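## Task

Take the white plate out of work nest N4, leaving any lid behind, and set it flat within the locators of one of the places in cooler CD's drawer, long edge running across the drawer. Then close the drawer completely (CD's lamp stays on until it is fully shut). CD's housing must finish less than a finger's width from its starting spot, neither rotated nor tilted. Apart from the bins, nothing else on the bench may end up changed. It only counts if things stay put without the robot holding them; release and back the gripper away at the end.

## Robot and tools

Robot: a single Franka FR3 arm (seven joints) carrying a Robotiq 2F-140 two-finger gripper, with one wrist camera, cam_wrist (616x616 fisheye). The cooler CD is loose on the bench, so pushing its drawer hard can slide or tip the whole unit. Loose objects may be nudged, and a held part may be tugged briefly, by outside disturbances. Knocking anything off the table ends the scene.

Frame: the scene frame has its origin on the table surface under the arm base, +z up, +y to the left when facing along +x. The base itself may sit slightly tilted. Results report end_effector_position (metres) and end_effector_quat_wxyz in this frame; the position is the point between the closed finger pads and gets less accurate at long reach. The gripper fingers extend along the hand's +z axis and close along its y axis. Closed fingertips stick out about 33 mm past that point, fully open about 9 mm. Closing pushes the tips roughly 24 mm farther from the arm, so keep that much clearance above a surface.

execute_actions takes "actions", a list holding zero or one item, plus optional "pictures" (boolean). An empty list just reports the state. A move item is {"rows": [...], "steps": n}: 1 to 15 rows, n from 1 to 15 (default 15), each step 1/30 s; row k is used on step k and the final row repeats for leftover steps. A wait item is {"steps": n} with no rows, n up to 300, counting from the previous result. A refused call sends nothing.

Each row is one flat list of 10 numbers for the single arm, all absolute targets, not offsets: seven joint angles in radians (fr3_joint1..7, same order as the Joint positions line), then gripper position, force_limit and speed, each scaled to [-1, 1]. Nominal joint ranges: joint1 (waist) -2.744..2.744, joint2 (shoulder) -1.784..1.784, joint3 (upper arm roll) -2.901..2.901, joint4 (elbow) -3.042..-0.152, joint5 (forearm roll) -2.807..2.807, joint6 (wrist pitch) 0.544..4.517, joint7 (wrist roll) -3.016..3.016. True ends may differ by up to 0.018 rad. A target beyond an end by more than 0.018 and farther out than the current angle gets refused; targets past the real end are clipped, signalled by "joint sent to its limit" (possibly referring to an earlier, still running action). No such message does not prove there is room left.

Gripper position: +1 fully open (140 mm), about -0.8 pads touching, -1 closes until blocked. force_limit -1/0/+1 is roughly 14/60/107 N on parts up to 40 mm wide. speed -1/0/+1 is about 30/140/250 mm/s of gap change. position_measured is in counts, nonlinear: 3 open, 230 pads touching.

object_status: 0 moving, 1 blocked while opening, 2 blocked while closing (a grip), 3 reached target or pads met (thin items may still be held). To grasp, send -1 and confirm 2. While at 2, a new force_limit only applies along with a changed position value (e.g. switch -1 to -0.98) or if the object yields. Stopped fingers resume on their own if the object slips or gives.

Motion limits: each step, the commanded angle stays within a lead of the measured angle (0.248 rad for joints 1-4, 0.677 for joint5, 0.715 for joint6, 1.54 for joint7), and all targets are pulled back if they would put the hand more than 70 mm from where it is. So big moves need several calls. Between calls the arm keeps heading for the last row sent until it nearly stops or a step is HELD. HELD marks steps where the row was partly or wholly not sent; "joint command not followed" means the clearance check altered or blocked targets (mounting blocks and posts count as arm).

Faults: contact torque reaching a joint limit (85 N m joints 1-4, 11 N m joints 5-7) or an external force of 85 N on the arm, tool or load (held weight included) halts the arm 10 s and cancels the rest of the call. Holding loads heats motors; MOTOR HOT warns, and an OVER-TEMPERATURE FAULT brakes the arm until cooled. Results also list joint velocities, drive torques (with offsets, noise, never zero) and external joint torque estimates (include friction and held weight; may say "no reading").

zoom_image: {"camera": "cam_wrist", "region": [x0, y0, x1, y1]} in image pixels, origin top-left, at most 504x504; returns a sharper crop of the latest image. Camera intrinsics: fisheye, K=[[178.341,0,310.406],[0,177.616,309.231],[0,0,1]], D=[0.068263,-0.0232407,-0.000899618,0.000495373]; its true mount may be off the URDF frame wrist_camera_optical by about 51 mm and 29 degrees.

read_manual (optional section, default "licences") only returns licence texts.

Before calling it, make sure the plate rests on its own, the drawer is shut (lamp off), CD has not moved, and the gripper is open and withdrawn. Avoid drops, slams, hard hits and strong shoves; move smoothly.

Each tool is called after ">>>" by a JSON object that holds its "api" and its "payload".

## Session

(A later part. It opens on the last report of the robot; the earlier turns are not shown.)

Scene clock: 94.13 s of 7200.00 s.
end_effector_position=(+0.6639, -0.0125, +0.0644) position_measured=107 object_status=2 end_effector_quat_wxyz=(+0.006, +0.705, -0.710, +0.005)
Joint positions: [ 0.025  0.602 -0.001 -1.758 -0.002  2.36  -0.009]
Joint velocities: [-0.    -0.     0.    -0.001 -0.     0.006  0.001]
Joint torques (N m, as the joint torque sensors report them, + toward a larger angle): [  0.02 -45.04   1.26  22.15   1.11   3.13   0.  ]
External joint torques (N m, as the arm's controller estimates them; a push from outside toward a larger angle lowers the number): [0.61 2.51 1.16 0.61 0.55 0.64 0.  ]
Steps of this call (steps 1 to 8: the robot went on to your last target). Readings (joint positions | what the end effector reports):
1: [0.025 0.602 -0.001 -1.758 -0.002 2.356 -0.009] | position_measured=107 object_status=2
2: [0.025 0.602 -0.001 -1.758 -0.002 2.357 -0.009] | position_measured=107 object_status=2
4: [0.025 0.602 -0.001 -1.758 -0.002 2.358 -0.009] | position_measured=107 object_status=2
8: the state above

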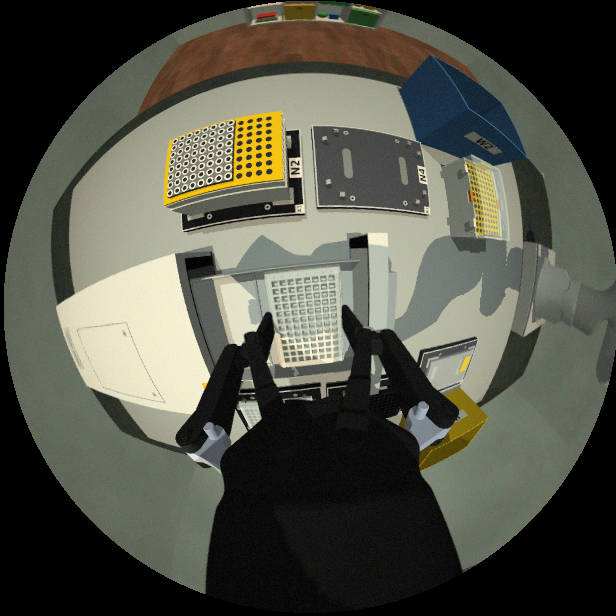

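>>> {"api": "execute_actions", "payload": {"actions": [{"rows":[[0.03,0.6015,0,-1.757,0,2.364,-0.006,-1,0.2,-0.7],[0.032,0.6015,0,-1.757,0,2.364,-0.004,-1,0.2,-0.7],[0.032,0.6015,0,-1.757,0,2.364,-0.004,-1,0.2,-0.7],[0.032,0.6015,0,-1.757,0,2.366,-0.004,-1,0.2,-0.7],[0.032,0.603,0,-1.757,0,2.368,-0.004,-1,0.2,-0.7],[0.032,0.605,0,-1.757,0,2.37,-0.004,-1,0.2,-0.7],[0.032,0.607,0,-1.757,0,2.372,-0.004,-1,0.2,-0.7],[0.032,0.609,0,-1.757,0,2.372,-0.004,-1,0.2,-0.7]]}]}}

>>> {"api": "zoom_image", "payload": {"camera": "cam_wrist", "region": [235,240,375,380]}}

Scene clock: 103.57 s of 7200.00 s.
end_effector_position=(+0.6647, -0.0083, +0.0612) position_measured=107 object_status=2 end_effector_quat_wxyz=(+0.006, +0.706, -0.708, +0.005)
Joint positions: [ 0.031  0.607 -0.001 -1.758 -0.002  2.368 -0.008]
Joint velocities: [ 0.    -0.001  0.    -0.001 -0.     0.007  0.001]
Joint torques (N m, as the joint torque sensors report them, + toward a larger angle): [ -0.42 -45.02   1.4   21.36   1.17   3.08   0.19]
External joint torques (N m, as the arm's controller estimates them; a push from outside toward a larger angle lowers the number): [ 0.18  2.97  1.31 -0.34  0.61  0.56  0.19]
Steps of this call (steps 1 to 15: the robot went on to your last target; steps 16 to 90: nothing new was sent; then 5.93 s passed at rest; steps 91 to 105: all 15 steps of this action). Readings (joint positions | what the end effector reports):
91: [0.025 0.602 -0.001 -1.758 -0.002 2.361 -0.009] | position_measured=107 object_status=2
92: [0.026 0.602 -0.001 -1.758 -0.002 2.361 -0.009] | position_measured=107 object_status=2
94: [0.029 0.602 -0.001 -1.758 -0.002 2.361 -0.009] | position_measured=107 object_status=2
98: [0.031 0.603 -0.001 -1.758 -0.002 2.365 -0.008] | position_measured=107 object_status=2
105: the state above

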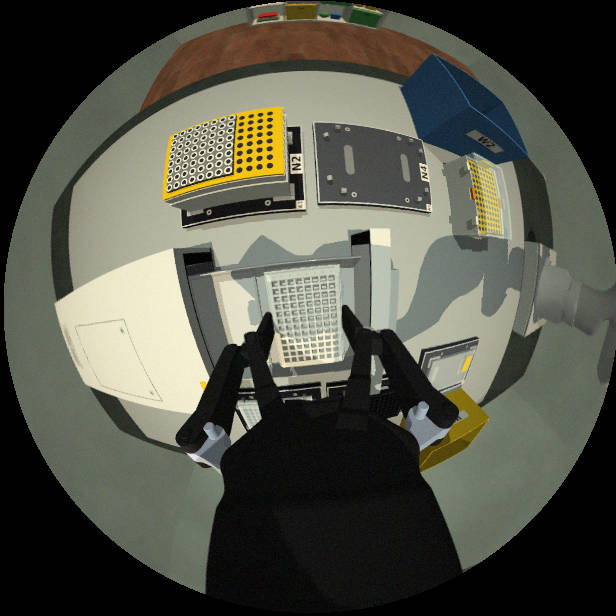

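Region (235, 240, 375, 380) of cam_wrist's 616x616 image, scaled by 3.600, with more detail than that image has.

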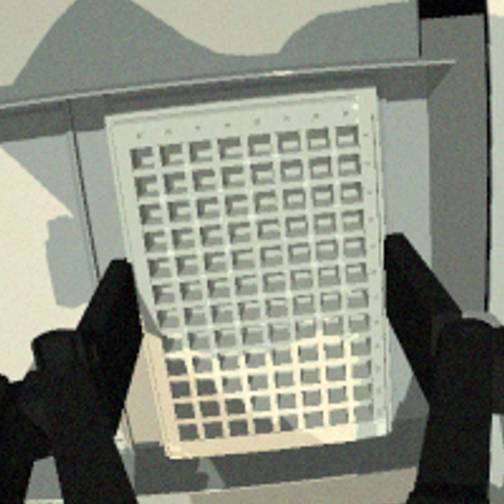

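>>> {"api": "execute_actions", "payload": {"actions": [{"rows":[[0.032,0.603,0,-1.763,0,2.374,-0.004,-1,0.2,-0.7],[0.032,0.602,0,-1.769,0,2.376,-0.004,-1,0.2,-0.7],[0.032,0.602,0,-1.769,0,2.376,-0.004,-1,0.2,-0.7],[0.032,0.602,0,-1.769,0,2.376,-0.004,-1,0.2,-0.7],[0.032,0.602,0,-1.769,0,2.376,-0.004,-1,0.2,-0.7],[0.032,0.602,0,-1.769,0,2.376,-0.004,-1,0.2,-0.7],[0.032,0.604,0,-1.769,0,2.378,-0.004,-1,0.2,-0.7],[0.032,0.606,0,-1.769,0,2.38,-0.004,-1,0.2,-0.7],[0.032,0.608,0,-1.769,0,2.381,-0.004,-1,0.2,-0.7]]}]}}

>>> {"api": "zoom_image", "payload": {"camera": "cam_wrist", "region": [235,240,375,380]}}

Scene clock: 112.40 s of 7200.00 s.
end_effector_position=(+0.6627, -0.0083, +0.0588) position_measured=107 object_status=2 end_effector_quat_wxyz=(+0.006, +0.706, -0.708, +0.005)
Joint positions: [ 0.031  0.606 -0.001 -1.768 -0.002  2.376 -0.008]
Joint velocities: [ 0.     0.001 -0.    -0.001 -0.     0.007  0.   ]
Joint torques (N m, as the joint torque sensors report them, + toward a larger angle): [  0.17 -43.66   1.16  19.8    1.11   3.     0.26]
External joint torques (N m, as the arm's controller estimates them; a push from outside toward a larger angle lowers the number): [ 0.72  3.89  1.03 -1.6   0.56  0.51  0.26]
Steps of this call (steps 1 to 15: the robot went on to your last target; steps 16 to 90: nothing new was sent; then 5.33 s passed at rest; steps 91 to 105: all 15 steps of this action). Readings (joint positions | what the end effector reports):
91: [0.031 0.607 -0.001 -1.759 -0.002 2.369 -0.008] | position_measured=107 object_status=2
92: [0.031 0.606 -0.001 -1.761 -0.002 2.370 -0.008] | position_measured=107 object_status=2
94: [0.031 0.605 -0.001 -1.765 -0.002 2.371 -0.008] | position_measured=107 object_status=2
98: [0.031 0.605 -0.001 -1.767 -0.002 2.372 -0.008] | position_measured=107 object_status=2
105: the state above

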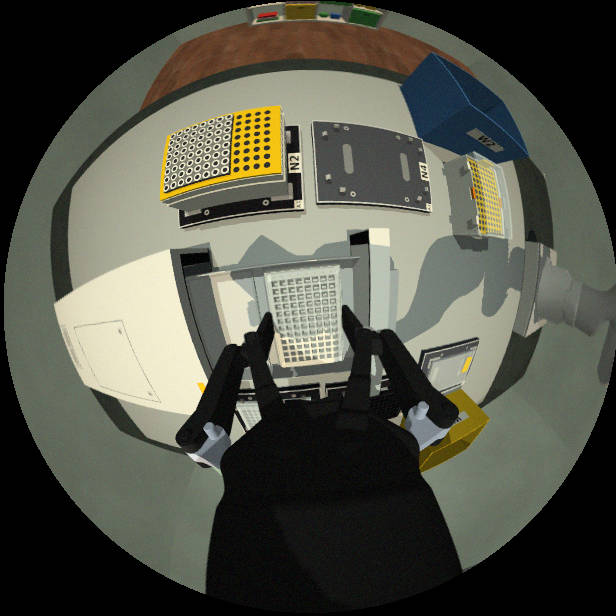

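Region (235, 240, 375, 380) of cam_wrist's 616x616 image, scaled by 3.600, with more detail than that image has.

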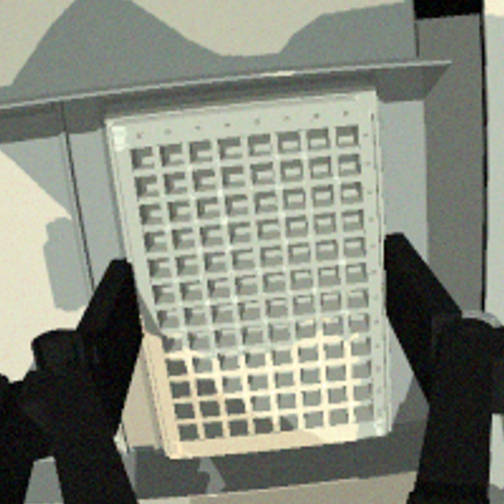

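Balanced now (≈44 / 46), apparently in light contact. Release and lift.

>>> {"api": "execute_actions", "payload": {"actions": [{"rows":[[0.032,0.608,0,-1.769,0,2.381,-0.004,0.35,0.2,-1]]}], "pictures": false}}

>>> {"api": "execute_actions", "payload": {"actions": [{"rows":[[0.032,0.608,0,-1.769,0,2.381,-0.004,0.35,0.2,-1],[0.032,0.608,0,-1.769,0,2.375,-0.004,0.35,0.2,-1],[0.032,0.60,0,-1.768,0,2.36,-0.004,0.35,0.2,-1],[0.032,0.59,0,-1.767,0,2.34,-0.004,0.35,0.2,-1],[0.032,0.58,0,-1.766,0,2.32,-0.004,0.35,0.2,-1],[0.032,0.565,0,-1.764,0,2.3,-0.004,0.35,0.2,-1],[0.032,0.55,0,-1.762,0,2.28,-0.004,0.35,0.2,-1],[0.032,0.535,0,-1.759,0,2.26,-0.004,0.35,0.2,-1],[0.032,0.52,0,-1.756,0,2.24,-0.004,0.35,0.2,-1],[0.032,0.5,0,-1.752,0,2.23,-0.004,0.35,0.2,-1],[0.032,0.48,0,-1.748,0,2.23,-0.004,0.35,0.2,-1]]}], "pictures": false}}

>>> {"api": "execute_actions", "payload": {"actions": [{"steps":8}]}}

>>> {"api": "zoom_image", "payload": {"camera": "cam_wrist", "region": [245,240,365,360]}}

Scene clock: 120.83 s of 7200.00 s.
end_effector_position=(+0.6631, -0.0082, +0.0588) position_measured=85 object_status=0 end_effector_quat_wxyz=(+0.005, +0.706, -0.708, +0.006)
Joint positions: [ 0.031  0.606 -0.001 -1.768 -0.002  2.378 -0.007]
Joint velocities: [-0.001  0.     0.001  0.001  0.    -0.    -0.002]
Joint torques (N m, as the joint torque sensors report them, + toward a larger angle): [ -0.14 -44.97   1.4   20.39   1.07   2.92   0.26]
External joint torques (N m, as the arm's controller estimates them; a push from outside toward a larger angle lowers the number): [ 0.45  2.42  1.3  -0.97  0.52  0.42  0.26]
Steps of this call (steps 1 to 15: the robot went on to your last target; steps 16 to 90: nothing new was sent; then 4.93 s passed at rest; steps 91 to 105: all 15 steps of this action). Readings (joint positions | what the end effector reports):
91: [0.031 0.606 -0.001 -1.768 -0.002 2.378 -0.007] | position_measured=107 object_status=0
92: [0.031 0.606 -0.001 -1.768 -0.002 2.378 -0.007] | position_measured=107 object_status=0
94: [0.031 0.606 -0.001 -1.768 -0.002 2.378 -0.007] | position_measured=103 object_status=0
98: [0.031 0.606 -0.001 -1.768 -0.002 2.378 -0.007] | position_measured=96 object_status=0
105: the state above

Scene clock: 121.33 s of 7200.00 s.
end_effector_position=(+0.6726, -0.0073, +0.1415) position_measured=85 object_status=3 end_effector_quat_wxyz=(-0.005, +0.706, -0.708, +0.016)
Joint positions: [ 0.031  0.48  -0.001 -1.746 -0.002  2.259 -0.007]
Joint velocities: [ 0.    -0.169 -0.001  0.063  0.001 -0.121 -0.001]
Joint torques (N m, as the joint torque sensors report them, + toward a larger angle): [ -0.25 -36.32   0.36  17.99   1.15   1.28   0.25]
External joint torques (N m, as the arm's controller estimates them; a push from outside toward a larger angle lowers the number): [ 0.31 -0.35  0.4   0.56  0.6  -0.47  0.25]
Steps of this call (steps 1 to 15: all 15 steps of this action). Readings (joint positions | what the end effector reports):
1: [0.031 0.606 -0.001 -1.768 -0.002 2.378 -0.007] | position_measured=85 object_status=0
2: [0.031 0.606 -0.001 -1.768 -0.002 2.378 -0.007] | position_measured=85 object_status=0
4: [0.031 0.604 -0.001 -1.768 -0.002 2.371 -0.007] | position_measured=85 object_status=0
8: [0.031 0.573 -0.001 -1.768 -0.002 2.326 -0.007] | position_measured=85 object_status=3
15: the state above

Scene clock: 121.60 s of 7200.00 s.
end_effector_position=(+0.6665, -0.0072, +0.1409) position_measured=85 object_status=3 end_effector_quat_wxyz=(+0.001, +0.706, -0.708, +0.010)
Joint positions: [ 0.031  0.478 -0.001 -1.746 -0.002  2.239 -0.007]
Joint velocities: [-0.001  0.011 -0.    -0.006  0.001 -0.037  0.001]
Joint torques (N m, as the joint torque sensors report them, + toward a larger angle): [ -0.01 -43.48   0.7   21.04   1.17   2.21   0.29]
External joint torques (N m, as the arm's controller estimates them; a push from outside toward a larger angle lowers the number): [ 0.73  2.89  0.84 -2.24  0.54 -0.39  0.29]
Steps of this call (steps 1 to 8: the robot went on to your last target). Readings (joint positions | what the end effector reports):
1: [0.031 0.476 -0.001 -1.744 -0.002 2.255 -0.007] | position_measured=85 object_status=3
2: [0.031 0.475 -0.001 -1.744 -0.002 2.252 -0.007] | position_measured=85 object_status=3
4: [0.031 0.475 -0.001 -1.745 -0.002 2.246 -0.007] | position_measured=85 object_status=3
8: the state above

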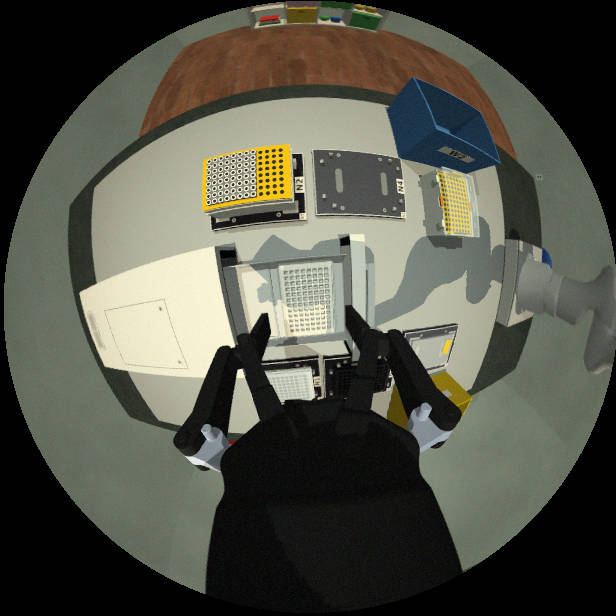

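Region (245, 240, 365, 360) of cam_wrist's 616x616 image, scaled by 4.200, with more detail than that image has.

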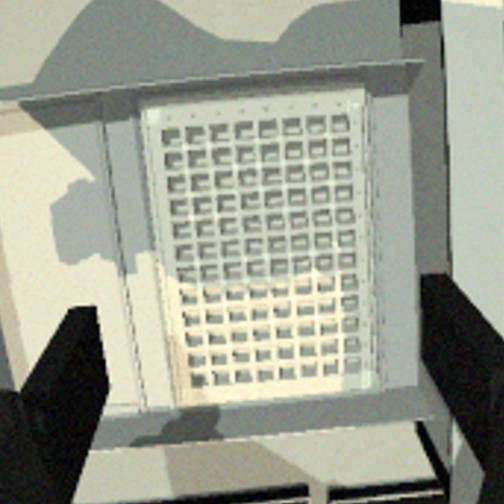

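Seated between ribs. Now close as before.

>>> {"api": "execute_actions", "payload": {"actions": [{"rows":[[0.03,0.44,0,-1.77,0,2.23,-0.3,-1,0,0],[0.03,0.4,0,-1.82,0,2.24,-0.6,-1,0,0],[0.025,0.36,0,-1.88,0,2.26,-0.9,-1,0,0],[0.02,0.32,0,-1.94,0,2.28,-1.2,-1,0,0],[0.02,0.28,0,-2.0,0,2.3,-1.59,-1,0,0],[0.018,0.24,0,-2.06,0,2.33,-1.59,-1,0,0],[0.018,0.2,0,-2.12,0,2.35,-1.59,-1,0,0],[0.018,0.16,0,-2.18,0,2.37,-1.59,-1,0,0],[0.018,0.12,0,-2.24,0,2.39,-1.59,-1,0,0],[0.018,0.085,0,-2.29,0,2.4,-1.59,-1,0,0],[0.018,0.05,0,-2.34,0,2.403,-1.59,-1,0,0],[0.018,0.025,0,-2.378,0,2.403,-1.59,-1,0,0]]}], "pictures": false}}

>>> {"api": "execute_actions", "payload": {"actions": [{"steps":15}], "pictures": false}}

>>> {"api": "execute_actions", "payload": {"actions": [{"rows":[[0.018,0.045,0,-2.383,0,2.47,-1.59,-1,0,0],[0.018,0.065,0,-2.387,0,2.52,-1.59,-1,0,0],[0.018,0.09,0,-2.391,0,2.56,-1.59,-1,0,0],[0.018,0.115,0,-2.395,0,2.59,-1.59,-1,0,0],[0.018,0.14,0,-2.4,0,2.61,-1.59,-1,0,0],[0.018,0.16,0,-2.403,0,2.62,-1.59,-1,0,0],[0.018,0.18,0,-2.406,0,2.62,-1.59,-1,0,0],[0.018,0.197,0,-2.408,0,2.62,-1.59,-1,0,0],[0.018,0.211,0,-2.408,0,2.62,-1.59,-1,0,0]]}], "pictures": false}}

>>> {"api": "execute_actions", "payload": {"actions": [{"rows":[[0.018,0.22,0,-2.394,0,2.612,-1.59,-1,0,0],[0.018,0.229,0,-2.38,0,2.606,-1.59,-1,0,0],[0.018,0.238,0,-2.365,0,2.6,-1.59,-1,0,0],[0.018,0.247,0,-2.351,0,2.594,-1.59,-1,0,0],[0.018,0.256,0,-2.337,0,2.588,-1.59,-1,0,0],[0.018,0.265,0,-2.323,0,2.582,-1.59,-1,0,0],[0.018,0.274,0,-2.308,0,2.577,-1.59,-1,0,0],[0.018,0.283,0,-2.294,0,2.572,-1.59,-1,0,0],[0.018,0.292,0,-2.28,0,2.567,-1.59,-1,0,0],[0.018,0.30,0,-2.265,0,2.562,-1.59,-1,0,0],[0.018,0.309,0,-2.251,0,2.557,-1.59,-1,0,0],[0.018,0.318,0,-2.237,0,2.552,-1.59,-1,0,0],[0.018,0.327,0,-2.223,0,2.547,-1.59,-1,0,0],[0.018,0.336,0,-2.208,0,2.541,-1.59,-1,0,0],[0.018,0.3445,0,-2.194,0,2.535,-1.59,-1,0,0]]}]}}

>>> {"api": "execute_actions", "payload": {"actions": [{"rows":[[0.018,0.354,0,-2.178,0,2.529,-1.59,-1,0,0],[0.018,0.363,0,-2.163,0,2.522,-1.59,-1,0,0],[0.018,0.372,0,-2.147,0,2.514,-1.59,-1,0,0],[0.018,0.382,0,-2.132,0,2.507,-1.59,-1,0,0],[0.018,0.391,0,-2.116,0,2.5,-1.59,-1,0,0],[0.018,0.40,0,-2.1,0,2.493,-1.59,-1,0,0],[0.018,0.41,0,-2.085,0,2.486,-1.59,-1,0,0],[0.018,0.419,0,-2.069,0,2.48,-1.59,-1,0,0],[0.018,0.428,0,-2.054,0,2.473,-1.59,-1,0,0],[0.018,0.438,0,-2.038,0,2.467,-1.59,-1,0,0],[0.018,0.447,0,-2.022,0,2.46,-1.59,-1,0,0],[0.018,0.456,0,-2.007,0,2.454,-1.59,-1,0,0],[0.018,0.465,0,-1.991,0,2.447,-1.59,-1,0,0],[0.018,0.475,0,-1.976,0,2.44,-1.59,-1,0,0],[0.018,0.484,0,-1.96,0,2.434,-1.59,-1,0,0]]}], "pictures": false}}

>>> {"api": "execute_actions", "payload": {"actions": [{"rows":[[0.018,0.494,0,-1.942,0,2.427,-1.59,-1,0,0],[0.018,0.505,0,-1.924,0,2.419,-1.59,-1,0,0],[0.018,0.515,0,-1.906,0,2.412,-1.59,-1,0,0],[0.018,0.525,0,-1.888,0,2.404,-1.59,-1,0,0],[0.018,0.536,0,-1.87,0,2.397,-1.59,-1,0,0],[0.018,0.546,0,-1.852,0,2.389,-1.59,-1,0,0],[0.018,0.556,0,-1.834,0,2.381,-1.59,-1,0,0],[0.018,0.567,0,-1.817,0,2.374,-1.59,-1,0,0],[0.018,0.577,0,-1.799,0,2.366,-1.59,-1,0,0],[0.018,0.587,0,-1.781,0,2.359,-1.59,-1,0,0],[0.018,0.598,0,-1.763,0,2.351,-1.59,-1,0,0],[0.018,0.608,0,-1.745,0,2.345,-1.59,-1,0,0],[0.018,0.618,0,-1.727,0,2.34,-1.59,-1,0,0],[0.018,0.629,0,-1.709,0,2.336,-1.59,-1,0,0],[0.018,0.639,0,-1.691,0,2.333,-1.59,-1,0,0]]}], "pictures": false}}

>>> {"api": "execute_actions", "payload": {"actions": [{"steps":15}]}}

Scene clock: 144.83 s of 7200.00 s.
end_effector_position=(+0.4992, -0.0107, +0.1505) position_measured=189 object_status=0 end_effector_quat_wxyz=(+0.009, +0.979, -0.201, -0.011)
Joint positions: [ 0.019  0.044 -0.001 -2.349 -0.002  2.37  -1.188]
Joint velocities: [-0.001 -0.236 -0.    -0.398  0.001  0.156 -1.321]
Joint torques (N m, as the joint torque sensors report them, + toward a larger angle): [ -1.19 -29.23   0.28  21.8    0.97   3.53  -0.45]
External joint torques (N m, as the arm's controller estimates them; a push from outside toward a larger angle lowers the number): [-0.51 -0.58  0.92 -2.09  0.28  0.55 -0.47]
Steps of this call (steps 1 to 30: the robot went on to your last target; steps 31 to 90: nothing new was sent; then 19.73 s passed at rest; steps 91 to 105: all 15 steps of this action). Readings (joint positions | what the end effector reports):
91: [0.031 0.473 -0.001 -1.753 -0.002 2.233 -0.032] | position_measured=85 object_status=0
92: [0.031 0.458 -0.001 -1.772 -0.002 2.234 -0.084] | position_measured=91 object_status=0
94: [0.029 0.400 -0.001 -1.844 -0.002 2.245 -0.264] | position_measured=106 object_status=0
98: [0.020 0.246 -0.001 -2.050 -0.002 2.296 -0.728] | position_measured=136 object_status=0
105: the state above

Scene clock: 145.33 s of 7200.00 s.
end_effector_position=(+0.4969, -0.0106, +0.1499) position_measured=233 object_status=3 end_effector_quat_wxyz=(+0.007, +0.999, -0.042, -0.004)
Joint positions: [ 0.019  0.027 -0.001 -2.376 -0.002  2.398 -1.51 ]
Joint velocities: [ 0.001 -0.001 -0.001 -0.     0.001  0.009 -0.251]
Joint torques (N m, as the joint torque sensors report them, + toward a larger angle): [ -1.41 -29.85   0.77  19.43   1.03   2.99  -0.27]
External joint torques (N m, as the arm's controller estimates them; a push from outside toward a larger angle lowers the number): [-0.96 -0.04  1.18 -1.58  0.44  0.5  -0.28]
Steps of this call (steps 1 to 15: the robot went on to your last target). Readings (joint positions | what the end effector reports):
1: [0.019 0.038 -0.001 -2.359 -0.002 2.375 -1.230] | position_measured=197 object_status=0
2: [0.019 0.034 -0.001 -2.366 -0.002 2.379 -1.267] | position_measured=204 object_status=0
4: [0.019 0.030 -0.001 -2.372 -0.002 2.386 -1.330] | position_measured=220 object_status=0
8: [0.019 0.028 -0.001 -2.376 -0.002 2.393 -1.421] | position_measured=233 object_status=0
15: the state above

Scene clock: 145.83 s of 7200.00 s.
end_effector_position=(+0.4895, -0.0116, +0.0626) position_measured=233 object_status=3 end_effector_quat_wxyz=(+0.007, +1.000, -0.011, -0.013)
Joint positions: [ 0.019  0.211 -0.001 -2.411 -0.002  2.598 -1.572]
Joint velocities: [-0.     0.    -0.001  0.009  0.     0.111 -0.047]
Joint torques (N m, as the joint torque sensors report them, + toward a larger angle): [ -1.51 -32.03   0.4   18.78   0.75   3.06  -0.03]
External joint torques (N m, as the arm's controller estimates them; a push from outside toward a larger angle lowers the number): [-1.01  1.58  0.65  0.54  0.29  0.6  -0.03]
Steps of this call (steps 1 to 15: all 15 steps of this action). Readings (joint positions | what the end effector reports):
1: [0.019 0.029 -0.001 -2.377 -0.002 2.408 -1.518] | position_measured=233 object_status=3
2: [0.019 0.035 -0.001 -2.378 -0.002 2.426 -1.525] | position_measured=233 object_status=3
4: [0.019 0.063 -0.001 -2.381 -0.002 2.474 -1.537] | position_measured=233 object_status=3
8: [0.019 0.149 -0.001 -2.397 -0.002 2.552 -1.554] | position_measured=233 object_status=3
15: the state above

Scene clock: 146.33 s of 7200.00 s.
end_effector_position=(+0.5510, -0.0130, +0.0662) position_measured=233 object_status=3 end_effector_quat_wxyz=(+0.007, +1.000, -0.005, +0.002)
Joint positions: [ 0.019  0.323 -0.001 -2.229 -0.002  2.559 -1.584]
Joint velocities: [-0.     0.267 -0.001  0.406 -0.    -0.143 -0.008]
Joint torques (N m, as the joint torque sensors report them, + toward a larger angle): [ -1.02 -35.74   0.88  18.65   0.95   2.6   -0.12]
External joint torques (N m, as the arm's controller estimates them; a push from outside toward a larger angle lowers the number): [-0.43  3.36  1.07  0.7   0.44  0.4  -0.11]
Steps of this call (steps 1 to 15: all 15 steps of this action). Readings (joint positions | what the end effector reports):
1: [0.019 0.213 -0.001 -2.408 -0.002 2.600 -1.573] | position_measured=233 object_status=3
2: [0.019 0.216 -0.001 -2.401 -0.002 2.601 -1.575] | position_measured=233 object_status=3
4: [0.019 0.229 -0.001 -2.379 -0.002 2.600 -1.577] | position_measured=233 object_status=3
8: [0.019 0.261 -0.001 -2.326 -0.002 2.591 -1.580] | position_measured=233 object_status=3
15: the state above

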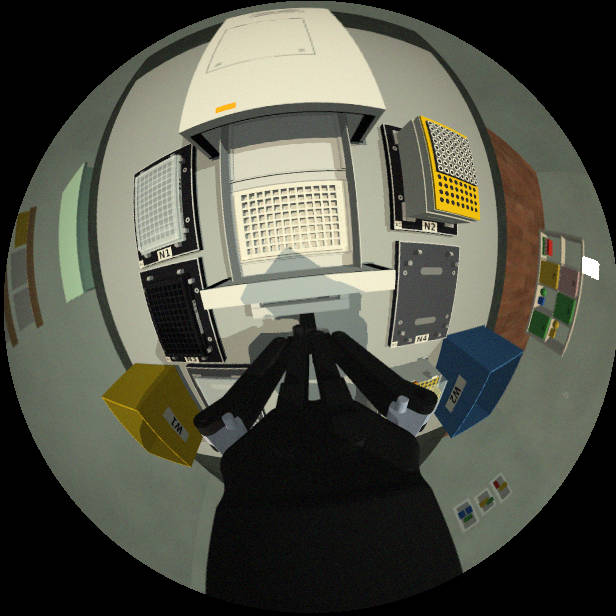

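Scene clock: 146.83 s of 7200.00 s.
end_effector_position=(+0.6099, -0.0144, +0.0658) position_measured=233 object_status=3 end_effector_quat_wxyz=(+0.007, +1.000, -0.003, +0.001)
Joint positions: [ 0.019  0.461 -0.001 -1.998 -0.002  2.463 -1.586]
Joint velocities: [-0.     0.273 -0.001  0.454 -0.001 -0.168 -0.001]
Joint torques (N m, as the joint torque sensors report them, + toward a larger angle): [ -1.27 -40.75   0.94  20.65   0.99   2.31  -0.2 ]
External joint torques (N m, as the arm's controller estimates them; a push from outside toward a larger angle lowers the number): [-0.72  2.98  0.92  1.96  0.43  0.27 -0.2 ]
Steps of this call (steps 1 to 15: all 15 steps of this action). Readings (joint positions | what the end effector reports):
1: [0.019 0.332 -0.001 -2.214 -0.002 2.553 -1.584] | position_measured=233 object_status=3
2: [0.019 0.341 -0.001 -2.200 -0.002 2.547 -1.584] | position_measured=233 object_status=3
4: [0.019 0.359 -0.001 -2.169 -0.002 2.535 -1.585] | position_measured=233 object_status=3
8: [0.019 0.396 -0.001 -2.107 -0.002 2.509 -1.586] | position_measured=233 object_status=3
15: the state above

Scene clock: 147.33 s of 7200.00 s.
end_effector_position=(+0.6718, -0.0159, +0.0658) position_measured=233 object_status=3 end_effector_quat_wxyz=(+0.008, +1.000, -0.003, +0.003)
Joint positions: [ 0.019  0.614 -0.001 -1.734 -0.002  2.357 -1.587]
Joint velocities: [ 0.001  0.306  0.     0.52   0.001 -0.14   0.001]
Joint torques (N m, as the joint torque sensors report them, + toward a larger angle): [ -1.11 -46.06   0.67  21.08   1.01   2.3   -0.08]
External joint torques (N m, as the arm's controller estimates them; a push from outside toward a larger angle lowers the number): [-0.44  3.24  0.56  1.02  0.38  0.33 -0.07]
Steps of this call (steps 1 to 15: all 15 steps of this action). Readings (joint positions | what the end effector reports):
1: [0.019 0.471 -0.001 -1.982 -0.002 2.456 -1.586] | position_measured=233 object_status=3
2: [0.019 0.480 -0.001 -1.965 -0.002 2.449 -1.586] | position_measured=233 object_status=3
4: [0.019 0.501 -0.001 -1.930 -0.002 2.435 -1.586] | position_measured=233 object_status=3
8: [0.019 0.542 -0.001 -1.859 -0.002 2.406 -1.587] | position_measured=233 object_status=3
15: the state above

Scene clock: 147.83 s of 7200.00 s.
end_effector_position=(+0.6793, -0.0161, +0.0659) position_measured=233 object_status=3 end_effector_quat_wxyz=(+0.008, +1.000, -0.003, +0.002)
Joint positions: [ 0.019  0.637 -0.001 -1.693 -0.002  2.336 -1.587]
Joint velocities: [ 0.    -0.    -0.002  0.002 -0.    -0.003 -0.001]
Joint torques (N m, as the joint torque sensors report them, + toward a larger angle): [ -0.94 -45.95   0.98  22.82   1.01   2.22  -0.15]
External joint torques (N m, as the arm's controller estimates them; a push from outside toward a larger angle lowers the number): [-0.19  2.76  0.93  0.94  0.38 -0.3  -0.15]
Steps of this call (steps 1 to 15: the robot went on to your last target). Readings (joint positions | what the end effector reports):
1: [0.019 0.623 -0.001 -1.720 -0.002 2.354 -1.587] | position_measured=233 object_status=3
2: [0.019 0.628 -0.001 -1.711 -0.002 2.350 -1.587] | position_measured=233 object_status=3
4: [0.019 0.633 -0.001 -1.701 -0.002 2.345 -1.587] | position_measured=233 object_status=3
8: [0.019 0.636 -0.001 -1.695 -0.002 2.338 -1.587] | position_measured=233 object_status=3
15: the state above

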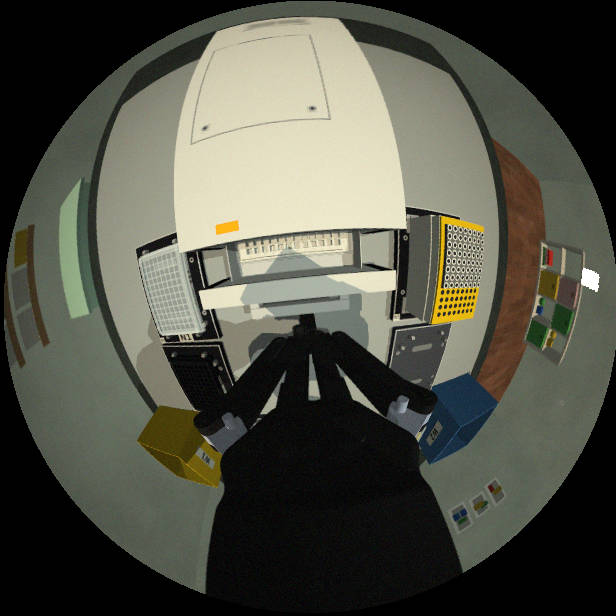

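Gap similar or slightly larger than before.

>>> {"api": "execute_actions", "payload": {"actions": [{"rows":[[0.018,0.646,0,-1.679,0,2.325,-1.59,-1,0,0],[0.018,0.653,0,-1.667,0,2.318,-1.59,-1,0,0],[0.018,0.659,0,-1.655,0,2.312,-1.59,-1,0,0],[0.018,0.666,0,-1.643,0,2.306,-1.59,-1,0,0],[0.018,0.673,0,-1.631,0,2.3,-1.59,-1,0,0],[0.018,0.68,0,-1.619,0,2.295,-1.59,-1,0,0],[0.018,0.686,0,-1.608,0,2.29,-1.59,-1,0,0],[0.018,0.693,0,-1.596,0,2.285,-1.59,-1,0,0],[0.018,0.7,0,-1.584,0,2.28,-1.59,-1,0,0],[0.018,0.707,0,-1.572,0,2.275,-1.59,-1,0,0],[0.018,0.713,0,-1.56,0,2.27,-1.59,-1,0,0],[0.018,0.72,0,-1.548,0,2.267,-1.59,-1,0,0],[0.018,0.727,0,-1.536,0,2.265,-1.59,-1,0,0]]}], "pictures": false}}

>>> {"api": "execute_actions", "payload": {"actions": [{"rows":[[0.018,0.73,0,-1.53,0,2.262,-1.59,-1,0,0],[0.018,0.733,0,-1.525,0,2.259,-1.59,-1,0,0],[0.018,0.737,0,-1.519,0,2.256,-1.59,-1,0,0],[0.018,0.74,0,-1.513,0,2.253,-1.59,-1,0,0],[0.018,0.743,0,-1.508,0,2.25,-1.59,-1,0,0],[0.018,0.746,0,-1.502,0,2.247,-1.59,-1,0,0],[0.018,0.749,0,-1.496,0,2.244,-1.59,-1,0,0],[0.018,0.753,0,-1.49,0,2.241,-1.59,-1,0,0],[0.018,0.756,0,-1.485,0,2.239,-1.59,-1,0,0],[0.018,0.759,0,-1.479,0,2.238,-1.59,-1,0,0]]}], "pictures": false}}

>>> {"api": "execute_actions", "payload": {"actions": [{"steps":8}]}}

Scene clock: 160.93 s of 7200.00 s.
end_effector_position=(+0.7077, -0.0168, +0.0655) position_measured=233 object_status=3 end_effector_quat_wxyz=(+0.008, +1.000, -0.003, +0.003)
Joint positions: [ 0.019  0.719 -0.001 -1.55  -0.002  2.277 -1.587]
Joint velocities: [ 0.     0.087  0.     0.148 -0.001 -0.069 -0.001]
Joint torques (N m, as the joint torque sensors report them, + toward a larger angle): [ -0.71 -48.48   0.67  22.73   1.05   2.56  -0.14]
External joint torques (N m, as the arm's controller estimates them; a push from outside toward a larger angle lowers the number): [-0.17  3.09  0.33  0.72  0.39  0.12 -0.14]
Steps of this call (steps 1 to 15: the robot went on to your last target; steps 16 to 90: nothing new was sent; then 9.60 s passed at rest; steps 91 to 105: all 15 steps of this action). Readings (joint positions | what the end effector reports):
91: [0.019 0.638 -0.001 -1.690 -0.002 2.333 -1.587] | position_measured=233 object_status=3
92: [0.019 0.642 -0.001 -1.685 -0.002 2.330 -1.587] | position_measured=233 object_status=3
94: [0.019 0.651 -0.001 -1.668 -0.002 2.322 -1.587] | position_measured=233 object_status=3
98: [0.019 0.676 -0.001 -1.624 -0.002 2.305 -1.587] | position_measured=233 object_status=3
105: the state above

Scene clock: 161.43 s of 7200.00 s.
end_effector_position=(+0.7183, -0.0171, +0.0653) position_measured=233 object_status=3 end_effector_quat_wxyz=(+0.008, +1.000, -0.003, +0.000)
Joint positions: [ 0.019  0.756 -0.001 -1.483 -0.002  2.242 -1.587]
Joint velocities: [ 0.     0.011 -0.     0.022 -0.001 -0.02  -0.001]
Joint torques (N m, as the joint torque sensors report them, + toward a larger angle): [ -2.01 -49.65   1.19  23.47   1.02   2.4   -0.16]
External joint torques (N m, as the arm's controller estimates them; a push from outside toward a larger angle lowers the number): [-1.29  2.82  0.96  0.65  0.34 -0.11 -0.17]
Steps of this call (steps 1 to 15: all 15 steps of this action). Readings (joint positions | what the end effector reports):
1: [0.019 0.721 -0.001 -1.545 -0.002 2.274 -1.587] | position_measured=233 object_status=3
2: [0.019 0.724 -0.001 -1.540 -0.002 2.271 -1.587] | position_measured=233 object_status=3
4: [0.019 0.730 -0.001 -1.528 -0.002 2.265 -1.587] | position_measured=233 object_status=3
8: [0.019 0.743 -0.001 -1.506 -0.002 2.253 -1.587] | position_measured=233 object_status=3
15: the state above

Scene clock: 161.70 s of 7200.00 s.
end_effector_position=(+0.7183, -0.0171, +0.0653) position_measured=233 object_status=3 end_effector_quat_wxyz=(+0.008, +1.000, -0.003, -0.000)
Joint positions: [ 0.019  0.757 -0.001 -1.481 -0.002  2.24  -1.587]
Joint velocities: [ 0.001 -0.001 -0.    -0.    -0.001 -0.002  0.   ]
Joint torques (N m, as the joint torque sensors report them, + toward a larger angle): [ -1.48 -49.56   0.76  23.28   1.06   2.22  -0.12]
External joint torques (N m, as the arm's controller estimates them; a push from outside toward a larger angle lowers the number): [-0.88  2.62  0.44  0.51  0.38 -0.3  -0.13]
Steps of this call (steps 1 to 8: the robot went on to your last target). Readings (joint positions | what the end effector reports):
1: [0.019 0.756 -0.001 -1.482 -0.002 2.242 -1.587] | position_measured=233 object_status=3
2: [0.019 0.756 -0.001 -1.482 -0.002 2.241 -1.587] | position_measured=233 object_status=3
4: [0.019 0.757 -0.001 -1.482 -0.002 2.241 -1.587] | position_measured=233 object_status=3
8: the state above

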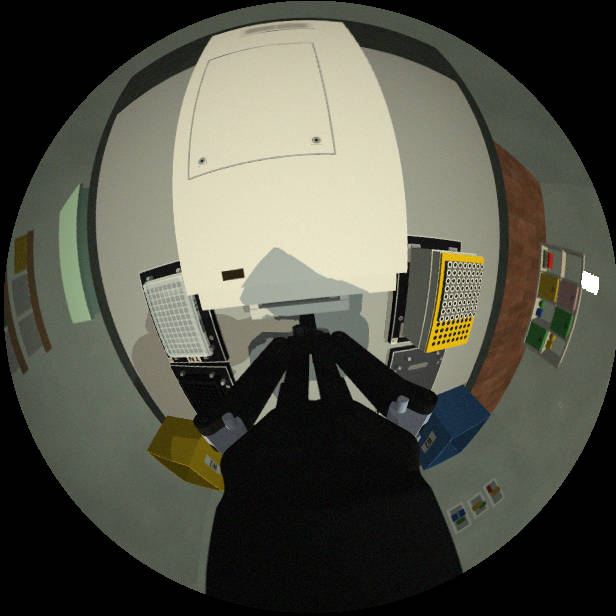

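>>> {"api": "execute_actions", "payload": {"actions": [{"rows":[[0.018,0.74,0,-1.513,0,2.24,-1.59,-1,0,0],[0.018,0.72,0,-1.548,0,2.24,-1.59,-1,0,0],[0.018,0.69,0,-1.59,0,2.24,-1.59,-1,0,0],[0.018,0.65,0,-1.65,0,2.24,-1.59,-1,0,0],[0.018,0.6,0,-1.71,0,2.24,-1.59,-1,0,0],[0.018,0.55,0,-1.77,0,2.24,-1.59,-1,0,0],[0.018,0.48,0,-1.83,0,2.24,-1.59,-1,0,0],[0.018,0.4,0,-1.9,0,2.24,-1.59,-1,0,0],[0.018,0.3,0,-1.95,0,2.24,-1.59,-1,0,0],[0.018,0.2,0,-2.0,0,2.2,-1.59,-1,0,0]]}], "pictures": false}}

>>> {"api": "execute_actions", "payload": {"actions": [{"steps":20}]}}

Scene clock: 166.23 s of 7200.00 s.
end_effector_position=(+0.6064, -0.0128, +0.2028) position_measured=233 object_status=3 end_effector_quat_wxyz=(+0.008, +1.000, -0.003, +0.012)
Joint positions: [ 0.019  0.218 -0.001 -1.971 -0.001  2.216 -1.587]
Joint velocities: [ 0.    -0.598  0.    -0.127 -0.    -0.021 -0.001]
Joint torques (N m, as the joint torque sensors report them, + toward a larger angle): [ -1.21 -19.01   0.64  12.4    1.14   0.67  -0.22]
External joint torques (N m, as the arm's controller estimates them; a push from outside toward a larger angle lowers the number): [-0.48 -1.15  1.13 -1.    0.56 -0.55 -0.22]
Steps of this call (steps 1 to 15: the robot went on to your last target; steps 16 to 90: nothing new was sent; then 1.03 s passed at rest; steps 91 to 105: all 15 steps of this action). Readings (joint positions | what the end effector reports):
91: [0.019 0.753 -0.001 -1.488 -0.002 2.241 -1.587] | position_measured=233 object_status=3
92: [0.019 0.745 -0.001 -1.504 -0.002 2.241 -1.587] | position_measured=233 object_status=3
94: [0.019 0.710 -0.001 -1.564 -0.002 2.242 -1.587] | position_measured=233 object_status=3
98: [0.019 0.553 -0.001 -1.776 -0.001 2.240 -1.587] | position_measured=233 object_status=3
105: the state above

Scene clock: 166.90 s of 7200.00 s.
end_effector_position=(+0.5927, -0.0125, +0.2005) position_measured=233 object_status=3 end_effector_quat_wxyz=(+0.007, +1.000, -0.003, +0.001)
Joint positions: [ 0.019  0.199 -0.001 -1.999 -0.001  2.203 -1.587]
Joint velocities: [ 0.    -0.001  0.002  0.     0.001 -0.002  0.002]
Joint torques (N m, as the joint torque sensors report them, + toward a larger angle): [ -1.21 -36.22   0.31  21.68   1.1    2.09  -0.14]
External joint torques (N m, as the arm's controller estimates them; a push from outside toward a larger angle lowers the number): [-0.87  1.46  0.4  -1.43  0.4  -0.44 -0.14]
Steps of this call (steps 1 to 20: the robot went on to your last target). Readings (joint positions | what the end effector reports):
1: [0.019 0.203 -0.001 -1.975 -0.001 2.215 -1.587] | position_measured=233 object_status=3
2: [0.019 0.196 -0.001 -1.979 -0.001 2.214 -1.587] | position_measured=233 object_status=3
4: [0.019 0.193 -0.001 -1.987 -0.001 2.212 -1.587] | position_measured=233 object_status=3
8: [0.019 0.198 -0.001 -1.997 -0.001 2.206 -1.587] | position_measured=233 object_status=3
20: the state above

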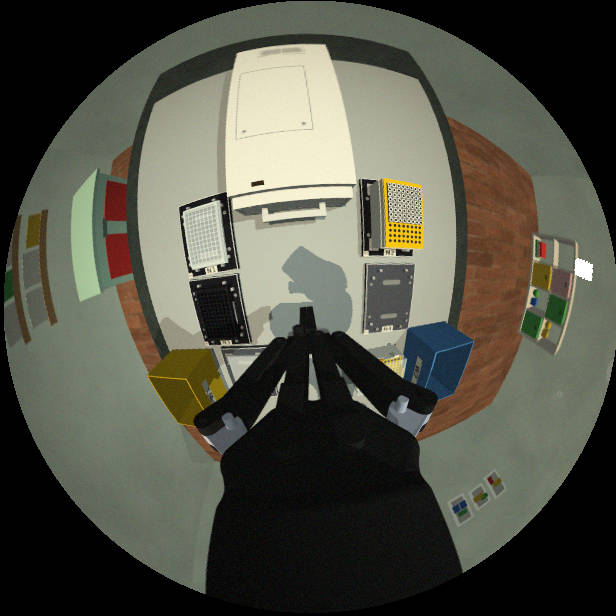

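>>> {"api": "finished_scene", "payload": {"scene": 2}}

The scene is finished: the task was done.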